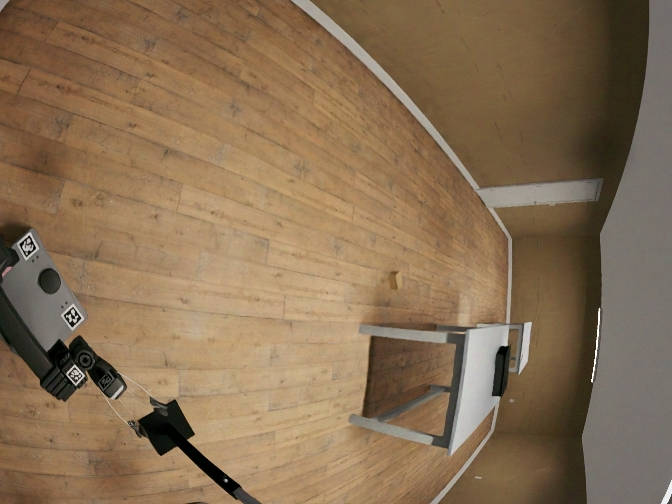

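{"fn": "execute_actions", "kwargs": {"actions": [{"r1":{"base":{"rotate_rad":-0.45},"joints":{"wrist_yaw_rad":3.0,"wrist_pitch_rad":-0.4}}}], "cameras": []}}

{"fn": "execute_actions", "kwargs": {"actions": [{"r1":{"joints":{"lift_m":0.27}}}], "cameras": []}}

{"fn": "execute_actions", "kwargs": {"actions": [{"r1":{"base":{"translate_m":1.0}}}], "cameras": []}}

{"fn": "execute_actions", "kwargs": {"actions": [{"r1":{"base":{"translate_m":1.0}}}], "cameras": []}}

{"fn": "execute_actions", "kwargs": {"actions": [{"r1":{"joints":{"lift_m":0.4,"head_pan_rad":-1.57,"head_tilt_rad":-1.1}}}], "cameras": []}}

{"fn": "execute_actions", "kwargs": {"actions": [{"r1":{"joints":{"wrist_yaw_rad":0,"gripper_m":0.15}}}], "cameras": ["r1_head_camera"]}}

Scene clock: 319.60 s.
r1.base_odometry: x=+0.156 y=+3.980 heading=-1.429 (m, m, rad; r1's odometry frame)
r1.turned_by_wheels: -0.450 (rad since the last result)
r1.turned_by_imu: -0.443 (rad since the last result)
r1.base_tilt: forward=-1.0 right=-0.3 (deg)
r1.lidar_m: 3.48 2.20 1.99 1.29 0.82 0.74 0.75 0.91 1.80 1.22 0.72 1.81
r1.head_depth_mm: - - 3159 2292 1797 1435 1184 / - - 3132 2277 1766 1462 1226 / - - 2817 2244 1778 1455 1229 / - 2053 2955 2243 1763 1449 1225 / - 2039 3096 2237 1751 1440 1224 / - 2013 2776 2131 1740 1441 1218 / - - 3014 2198 1721 1431 1216
r1.base_status: done
r1.joint_positions: lift_m=+0.370 arm_m=+0.002 wrist_yaw_rad=+2.997 wrist_pitch_rad=-0.415 wrist_roll_rad=-0.019 gripper_m=+0.070 head_pan_rad=-0.607 head_tilt_rad=-0.592
r1.joint_status: all done
r1.motor_effort: left_wheel=+2(6) right_wheel=-3(5) lift_m=+23(23) arm_m=-4(4) wrist_yaw_rad=+4(5) wrist_pitch_rad=+5(6) wrist_roll_rad=+1(2) gripper_m=+0(0) head_pan_rad=+4(2) head_tilt_rad=-4(5) (%)
r1.hand_pose: x=+0.0111 y=+0.0752 z=+0.3835 quat_wxyz=(+0.195, +0.694, +0.098, +0.686) (m; r1's base frame)
r1.wrist_depth_mm: 732 - - - - - - / 770 - - - - - - / 774 - - - - - 958 / 774 917 951 925 874 814 782 / 772 819 - 745 725 688 656 / 709 681 - 630 609 - 567 / 613 595 - 550 538 514 498
r2.base_odometry: x=-2.659 y=+0.860 heading=+3.000 (m, m, rad; r2's odometry frame)
r2.turned_by_wheels: +0.000 (rad since the last result)
r2.turned_by_imu: +0.000 (rad since the last result)
r2.base_tilt: forward=+0.6 right=+0.5 (deg)
r2.lidar_m: 1.24 1.29 1.69 1.63 1.69 2.31 1.66 1.38 3.29 0.58 1.22 1.29
r2.head_depth_mm: 2729 2947 3211 2728 2040 1597 1322 / 2709 2938 3249 2797 1966 1674 1357 / 2736 2954 3223 2847 690 798 874 / 2754 2955 3214 2900 1891 1711 1370 / 2709 2945 3177 3004 2170 1682 1375 / 2710 2953 3230 2982 2191 1656 1394 / 2693 2935 3204 3098 1466 1521 1374
r2.base_status: not commanded
r2.joint_positions: lift_m=+0.790 arm_m=+0.003 wrist_yaw_rad=+0.001 wrist_pitch_rad=-0.022 wrist_roll_rad=-0.020 gripper_m=+0.070 head_pan_rad=-1.577 head_tilt_rad=-0.408
r2.joint_status: not commanded
r2.motor_effort: left_wheel=+1(1) right_wheel=+0(0) lift_m=+24(24) arm_m=-5(5) wrist_yaw_rad=+1(1) wrist_pitch_rad=+10(10) wrist_roll_rad=+2(2) gripper_m=-1(0) head_pan_rad=+3(3) head_tilt_rad=+5(5) (%)
r2.hand_pose: x=-0.0212 y=-0.4033 z=+0.8992 quat_wxyz=(+0.714, +0.008, -0.700, -0.007) (m; r2's base frame)
r2.wrist_depth_mm: - - - - - - - / - - - - - - - / - - - 433 - - - / - - - - - - - / - - - - - - - / - 858 - - - - - / - - - - - - -
pictures: none
No camera images: the call's "cameras" was empty. Leave "cameras" out to get every camera's image.

Scene clock: 321.33 s.
r1.base_odometry: x=+0.156 y=+3.980 heading=-1.429 (m, m, rad; r1's odometry frame)
r1.turned_by_wheels: +0.000 (rad since the last result)
r1.turned_by_imu: +0.000 (rad since the last result)
r1.base_tilt: forward=-1.1 right=-0.4 (deg)
r1.lidar_m: 3.46 2.19 1.99 1.29 0.82 0.74 0.75 0.92 1.80 1.22 0.72 1.81
r1.head_depth_mm: - - 3199 2297 1786 1424 1179 / - - 3161 2294 1768 1461 1229 / - - 2834 2243 1774 1447 1234 / - 2064 2926 2245 1758 1446 1223 / - 2027 3088 2231 1745 1440 1222 / - 2012 2764 2142 1739 1433 1217 / - - 2996 2196 1734 1434 1213
r1.base_status: not commanded
r1.joint_positions: lift_m=+0.270 arm_m=+0.002 wrist_yaw_rad=+2.997 wrist_pitch_rad=-0.417 wrist_roll_rad=-0.019 gripper_m=+0.070 head_pan_rad=-0.607 head_tilt_rad=-0.592
r1.joint_status: all done
r1.motor_effort: left_wheel=+2(2) right_wheel=-2(3) lift_m=+22(22) arm_m=-3(4) wrist_yaw_rad=+3(3) wrist_pitch_rad=+5(5) wrist_roll_rad=+2(1) gripper_m=+0(1) head_pan_rad=+4(4) head_tilt_rad=-4(5) (%)
r1.hand_pose: x=+0.0110 y=+0.0751 z=+0.2832 quat_wxyz=(+0.195, +0.694, +0.098, +0.686) (m; r1's base frame)
r1.wrist_depth_mm: 736 - - - - - - / 761 - - - - - - / 775 - - 945 877 819 773 / 765 825 769 734 685 653 627 / 689 653 - 600 583 550 524 / 565 546 - 526 488 - 454 / 486 490 - - 424 410 397
r2.base_odometry: x=-2.659 y=+0.860 heading=+3.000 (m, m, rad; r2's odometry frame)
r2.turned_by_wheels: +0.000 (rad since the last result)
r2.turned_by_imu: +0.000 (rad since the last result)
r2.base_tilt: forward=+0.5 right=+0.6 (deg)
r2.lidar_m: 1.24 1.29 1.69 1.63 1.68 2.31 1.66 1.38 3.28 0.58 1.22 1.29
r2.head_depth_mm: 2735 2963 3225 2710 2019 1608 1324 / 2728 2971 3255 2806 1978 1675 1363 / 2726 2965 3242 2845 690 798 875 / 2726 2947 3189 2946 1906 1714 1367 / 2734 2950 3230 2944 2146 1687 1384 / 2735 2975 3201 3033 2186 1638 1390 / 2703 2920 3173 3099 2128 1422 1376
r2.base_status: not commanded
r2.joint_positions: lift_m=+0.790 arm_m=+0.003 wrist_yaw_rad=+0.001 wrist_pitch_rad=-0.022 wrist_roll_rad=-0.020 gripper_m=+0.070 head_pan_rad=-1.577 head_tilt_rad=-0.408
r2.joint_status: not commanded
r2.motor_effort: left_wheel=+1(0) right_wheel=+0(0) lift_m=+24(24) arm_m=-5(5) wrist_yaw_rad=+1(0) wrist_pitch_rad=+10(10) wrist_roll_rad=+2(2) gripper_m=+0(1) head_pan_rad=+3(2) head_tilt_rad=+4(5) (%)
r2.hand_pose: x=-0.0212 y=-0.4033 z=+0.8992 quat_wxyz=(+0.714, +0.008, -0.700, -0.007) (m; r2's base frame)
r2.wrist_depth_mm: - - - - - - - / - - - - - - - / - - - 432 - - - / - - - - - - - / - - - - - - - / - - - - - - - / - - - - - - -
pictures: none
No camera images: the call's "cameras" was empty. Leave "cameras" out to get every camera's image.

Scene clock: 326.43 s.
r1.base_odometry: x=+0.297 y=+2.990 heading=-1.429 (m, m, rad; r1's odometry frame)
r1.turned_by_wheels: +0.000 (rad since the last result)
r1.turned_by_imu: +0.003 (rad since the last result)
r1.base_tilt: forward=-0.9 right=-0.3 (deg)
r1.lidar_m: 2.84 1.81 1.64 1.65 1.85 1.68 1.69 0.96 0.98 3.15 0.97 0.96
r1.head_depth_mm: - - 1308 2032 1785 1471 1241 / - 1946 1292 2033 1779 1458 1236 / - 1827 1283 1181 1616 1440 1230 / - 1899 2675 2243 1768 1440 1226 / - - 2912 2235 1749 1446 1222 / - - 3071 2218 1687 1428 1217 / - - 2998 2198 1737 1427 1215
r1.base_status: done
r1.joint_positions: lift_m=+0.270 arm_m=+0.002 wrist_yaw_rad=+2.998 wrist_pitch_rad=-0.417 wrist_roll_rad=-0.019 gripper_m=+0.070 head_pan_rad=-0.607 head_tilt_rad=-0.593
r1.joint_status: not commanded
r1.motor_effort: left_wheel=+1(9) right_wheel=-2(6) lift_m=+22(23) arm_m=-3(3) wrist_yaw_rad=+3(3) wrist_pitch_rad=+5(5) wrist_roll_rad=+2(2) gripper_m=+0(0) head_pan_rad=+3(3) head_tilt_rad=-4(5) (%)
r1.hand_pose: x=+0.0109 y=+0.0751 z=+0.2832 quat_wxyz=(+0.195, +0.694, +0.098, +0.686) (m; r1's base frame)
r1.wrist_depth_mm: - - - - - - - / - - - - - - - / - - - 927 870 819 778 / 869 835 763 734 688 655 630 / 690 652 - 598 577 549 522 / 568 545 - 528 489 - 453 / 485 489 - - 425 408 399
r2.base_odometry: x=-2.659 y=+0.860 heading=+3.000 (m, m, rad; r2's odometry frame)
r2.turned_by_wheels: +0.000 (rad since the last result)
r2.turned_by_imu: +0.000 (rad since the last result)
r2.base_tilt: forward=+0.5 right=+0.5 (deg)
r2.lidar_m: 1.24 1.29 1.69 1.63 1.69 2.31 1.66 1.38 1.54 0.58 1.77 1.29
r2.head_depth_mm: 2664 2948 3242 2750 1720 1602 1331 / 2700 2872 3189 1715 1739 1667 1354 / 2740 2925 3227 2807 689 796 876 / 2714 2943 3231 2901 1887 1720 1369 / 2715 2942 3194 2968 2154 1689 1383 / 2721 2953 3232 3040 2201 1713 1393 / 2718 2922 3194 3111 2213 1726 1409
r2.base_status: not commanded
r2.joint_positions: lift_m=+0.790 arm_m=+0.003 wrist_yaw_rad=+0.001 wrist_pitch_rad=-0.022 wrist_roll_rad=-0.020 gripper_m=+0.070 head_pan_rad=-1.577 head_tilt_rad=-0.408
r2.joint_status: not commanded
r2.motor_effort: left_wheel=+0(1) right_wheel=+0(0) lift_m=+24(23) arm_m=-5(6) wrist_yaw_rad=+0(0) wrist_pitch_rad=+10(10) wrist_roll_rad=+2(2) gripper_m=-1(1) head_pan_rad=+2(3) head_tilt_rad=+4(4) (%)
r2.hand_pose: x=-0.0212 y=-0.4033 z=+0.8992 quat_wxyz=(+0.714, +0.008, -0.700, -0.007) (m; r2's base frame)
r2.wrist_depth_mm: - - - - - - - / - - - - - - - / - - - 431 - - - / - - - - - - - / - - - - - - - / - - - - - - - / - - - - - - -
pictures: none
No camera images: the call's "cameras" was empty. Leave "cameras" out to get every camera's image.

Scene clock: 331.43 s.
r1.base_odometry: x=+0.438 y=+2.000 heading=-1.429 (m, m, rad; r1's odometry frame)
r1.turned_by_wheels: +0.000 (rad since the last result)
r1.turned_by_imu: +0.003 (rad since the last result)
r1.base_tilt: forward=-0.9 right=-0.4 (deg)
r1.lidar_m: 2.22 1.42 1.29 1.30 1.60 2.61 2.63 1.81 0.74 1.40 1.56 3.24
r1.head_depth_mm: - - 1387 2301 1784 1463 1241 / - - 2689 2094 1771 1455 1237 / - - 3127 2260 1769 1448 1233 / - - 3077 2239 1764 1442 1230 / - - 3082 2217 1753 1439 1222 / - - 3071 2219 1745 1434 1216 / - - 3035 2212 1728 1424 1213
r1.base_status: done
r1.joint_positions: lift_m=+0.270 arm_m=+0.002 wrist_yaw_rad=+2.998 wrist_pitch_rad=-0.417 wrist_roll_rad=-0.019 gripper_m=+0.070 head_pan_rad=-0.607 head_tilt_rad=-0.593
r1.joint_status: not commanded
r1.motor_effort: left_wheel=+1(8) right_wheel=-1(7) lift_m=+23(23) arm_m=-3(4) wrist_yaw_rad=+3(2) wrist_pitch_rad=+5(5) wrist_roll_rad=+1(2) gripper_m=+0(0) head_pan_rad=+3(3) head_tilt_rad=-4(4) (%)
r1.hand_pose: x=+0.0109 y=+0.0751 z=+0.2831 quat_wxyz=(+0.195, +0.694, +0.098, +0.686) (m; r1's base frame)
r1.wrist_depth_mm: - - - - - - - / - - - - - - - / - - - 934 877 837 771 / 868 827 755 730 699 663 624 / 687 659 - 594 575 552 522 / 569 541 - 524 490 - 450 / 485 493 - - 425 411 398
r2.base_odometry: x=-2.659 y=+0.860 heading=+3.000 (m, m, rad; r2's odometry frame)
r2.turned_by_wheels: +0.000 (rad since the last result)
r2.turned_by_imu: +0.000 (rad since the last result)
r2.base_tilt: forward=+0.6 right=+0.6 (deg)
r2.lidar_m: 1.24 1.29 1.69 1.63 1.69 2.32 1.66 1.38 2.29 0.58 1.77 1.29
r2.head_depth_mm: 2710 2950 3212 2737 2037 1601 1321 / 2694 3002 3238 2776 1988 1675 1356 / 2745 2970 3220 2833 689 796 877 / 2738 2982 3213 2869 1898 1712 1364 / 2754 2917 3210 2951 2171 1683 1385 / 2730 2942 3183 3010 2176 1708 1398 / 2699 2937 3215 3090 2234 1720 1410
r2.base_status: not commanded
r2.joint_positions: lift_m=+0.790 arm_m=+0.003 wrist_yaw_rad=+0.001 wrist_pitch_rad=-0.022 wrist_roll_rad=-0.020 gripper_m=+0.070 head_pan_rad=-1.577 head_tilt_rad=-0.408
r2.joint_status: not commanded
r2.motor_effort: left_wheel=+0(0) right_wheel=-1(0) lift_m=+24(24) arm_m=-5(5) wrist_yaw_rad=+0(0) wrist_pitch_rad=+10(11) wrist_roll_rad=+2(2) gripper_m=-1(0) head_pan_rad=+1(3) head_tilt_rad=+3(4) (%)
r2.hand_pose: x=-0.0212 y=-0.4033 z=+0.8992 quat_wxyz=(+0.714, +0.008, -0.700, -0.007) (m; r2's base frame)
r2.wrist_depth_mm: - - - - - - - / - - - - - - - / - - - 432 - - - / - - - - - - - / - - - - - - - / - - - - - - - / - - - - - - -
pictures: none
No camera images: the call's "cameras" was empty. Leave "cameras" out to get every camera's image.

Scene clock: 333.43 s.
r1.base_odometry: x=+0.438 y=+2.000 heading=-1.429 (m, m, rad; r1's odometry frame)
r1.turned_by_wheels: +0.000 (rad since the last result)
r1.turned_by_imu: +0.000 (rad since the last result)
r1.base_tilt: forward=-1.0 right=-0.5 (deg)
r1.lidar_m: 2.22 1.42 1.29 1.30 1.60 2.61 2.62 1.81 0.74 1.40 1.56 3.25
r1.head_depth_mm: 821 818 1577 1449 1308 1204 1136 / 812 1700 1584 1419 1306 1212 - / 809 1714 1578 1433 1313 - - / 818 1741 1583 1425 1312 - - / 829 1757 1574 1413 1291 1187 1112 / 842 1749 1558 1411 1287 1184 1093 / 911 1735 1555 1398 1282 1178 1090
r1.base_status: not commanded
r1.joint_positions: lift_m=+0.400 arm_m=+0.002 wrist_yaw_rad=+2.998 wrist_pitch_rad=-0.417 wrist_roll_rad=-0.019 gripper_m=+0.070 head_pan_rad=-1.563 head_tilt_rad=-1.086
r1.joint_status: all done
r1.motor_effort: left_wheel=+1(1) right_wheel=-1(1) lift_m=+32(34) arm_m=-4(4) wrist_yaw_rad=+3(2) wrist_pitch_rad=+5(5) wrist_roll_rad=+1(1) gripper_m=+0(0) head_pan_rad=-4(45) head_tilt_rad=-8(41) (%)
r1.hand_pose: x=+0.0109 y=+0.0751 z=+0.4126 quat_wxyz=(+0.195, +0.694, +0.099, +0.686) (m; r1's base frame)
r1.wrist_depth_mm: - - - - - - - / - - - - - - - / - - - - - - - / - - - 976 911 874 830 / 928 879 - 790 770 728 700 / 759 722 - 666 635 - 600 / 643 627 - 579 557 538 523
r2.base_odometry: x=-2.659 y=+0.860 heading=+3.000 (m, m, rad; r2's odometry frame)
r2.turned_by_wheels: +0.000 (rad since the last result)
r2.turned_by_imu: +0.000 (rad since the last result)
r2.base_tilt: forward=+0.5 right=+0.5 (deg)
r2.lidar_m: 1.24 1.29 1.69 1.63 1.69 2.31 1.65 1.38 2.29 0.58 1.77 1.29
r2.head_depth_mm: 2710 2948 3229 2738 2022 1612 1328 / 2751 2944 3234 2811 1967 1681 1357 / 2757 2962 3227 2850 689 798 880 / 2736 2947 3184 2887 1898 1721 1373 / 2726 2965 3189 2940 2141 1688 1386 / 2703 2919 3216 3034 2177 1716 1391 / 2719 2937 3202 3141 2224 1732 1408
r2.base_status: not commanded
r2.joint_positions: lift_m=+0.790 arm_m=+0.003 wrist_yaw_rad=+0.001 wrist_pitch_rad=-0.022 wrist_roll_rad=-0.020 gripper_m=+0.070 head_pan_rad=-1.577 head_tilt_rad=-0.408
r2.joint_status: not commanded
r2.motor_effort: left_wheel=+1(1) right_wheel=-1(0) lift_m=+24(24) arm_m=-5(5) wrist_yaw_rad=+0(0) wrist_pitch_rad=+10(10) wrist_roll_rad=+2(2) gripper_m=-1(1) head_pan_rad=+3(4) head_tilt_rad=+5(3) (%)
r2.hand_pose: x=-0.0212 y=-0.4033 z=+0.8992 quat_wxyz=(+0.714, +0.008, -0.700, -0.007) (m; r2's base frame)
r2.wrist_depth_mm: - - - - - - - / - - - - - - - / - - - 428 - - - / - - - - - - - / - - - - - - - / - - - - - - - / - - - - - - -
pictures: none
No camera images: the call's "cameras" was empty. Leave "cameras" out to get every camera's image.

Scene clock: 335.93 s.
r1.base_odometry: x=+0.438 y=+2.000 heading=-1.429 (m, m, rad; r1's odometry frame)
r1.turned_by_wheels: +0.000 (rad since the last result)
r1.turned_by_imu: +0.001 (rad since the last result)
r1.base_tilt: forward=-0.8 right=-0.4 (deg)
r1.lidar_m: 2.23 1.42 1.29 1.30 1.60 2.61 2.63 1.82 0.74 1.40 1.56 3.24
r1.head_depth_mm: 819 818 1577 1444 1315 1204 1136 / 813 1698 1586 1419 1306 1205 - / 809 1714 1589 1424 1306 - - / 820 1740 1576 1418 1332 - - / 828 1755 1563 1419 1277 1190 1095 / 845 1742 1563 1414 1287 1178 1092 / 909 1738 1556 1409 1284 1179 1087
r1.base_status: not commanded
r1.joint_positions: lift_m=+0.400 arm_m=+0.002 wrist_yaw_rad=+0.003 wrist_pitch_rad=-0.417 wrist_roll_rad=-0.019 gripper_m=+0.150 head_pan_rad=-1.563 head_tilt_rad=-1.086
r1.joint_status: all done
r1.motor_effort: left_wheel=+1(1) right_wheel=-1(1) lift_m=+32(32) arm_m=-3(4) wrist_yaw_rad=-3(5) wrist_pitch_rad=+5(5) wrist_roll_rad=+2(2) gripper_m=+0(96) head_pan_rad=-4(4) head_tilt_rad=-8(8) (%)
r1.hand_pose: x=-0.0209 y=-0.3717 z=+0.4126 quat_wxyz=(+0.699, +0.149, -0.685, -0.144) (m; r1's base frame)
r1.wrist_depth_mm: - - - - - - - / - - - - - - - / - - - - - - - / - - - 959 923 823 839 / 912 894 819 792 756 697 713 / 760 748 697 661 651 621 - / 640 - 603 574 555 549 519
r2.base_odometry: x=-2.659 y=+0.860 heading=+3.000 (m, m, rad; r2's odometry frame)
r2.turned_by_wheels: +0.000 (rad since the last result)
r2.turned_by_imu: +0.000 (rad since the last result)
r2.base_tilt: forward=+0.6 right=+0.6 (deg)
r2.lidar_m: 1.24 1.29 1.69 1.63 1.69 2.31 1.66 1.38 2.28 0.58 1.77 1.29
r2.head_depth_mm: 2720 2971 3224 2730 2036 1614 1326 / 2732 2947 3242 2770 1984 1669 1363 / 2712 2963 3218 2874 690 796 874 / 2697 2925 3204 2898 1889 1726 1368 / 2731 2931 3198 2958 2140 1684 1373 / 2725 2946 3195 3047 2167 1704 1388 / 2708 2924 3148 3049 2220 1723 1407
r2.base_status: not commanded
r2.joint_positions: lift_m=+0.790 arm_m=+0.003 wrist_yaw_rad=+0.001 wrist_pitch_rad=-0.022 wrist_roll_rad=-0.020 gripper_m=+0.070 head_pan_rad=-1.577 head_tilt_rad=-0.408
r2.joint_status: not commanded
r2.motor_effort: left_wheel=+0(1) right_wheel=+0(0) lift_m=+24(24) arm_m=-5(6) wrist_yaw_rad=+1(0) wrist_pitch_rad=+10(10) wrist_roll_rad=+2(2) gripper_m=+0(1) head_pan_rad=+4(2) head_tilt_rad=+4(4) (%)
r2.hand_pose: x=-0.0212 y=-0.4033 z=+0.8992 quat_wxyz=(+0.714, +0.008, -0.700, -0.007) (m; r2's base frame)
r2.wrist_depth_mm: - - - - - - - / - - - - - - - / - - - 438 - - - / - - - - - - - / - - - - - - - / - - - - - - - / - - - - - - -
pictures: r1_head_camera (sideways: a quarter turn clockwise sets it upright)
Images, in order (width x height): r1_head_camera 896x504.

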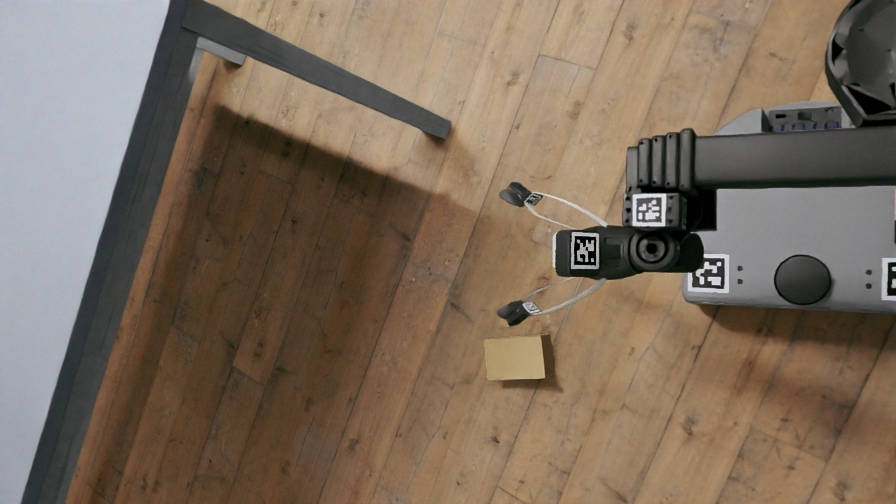

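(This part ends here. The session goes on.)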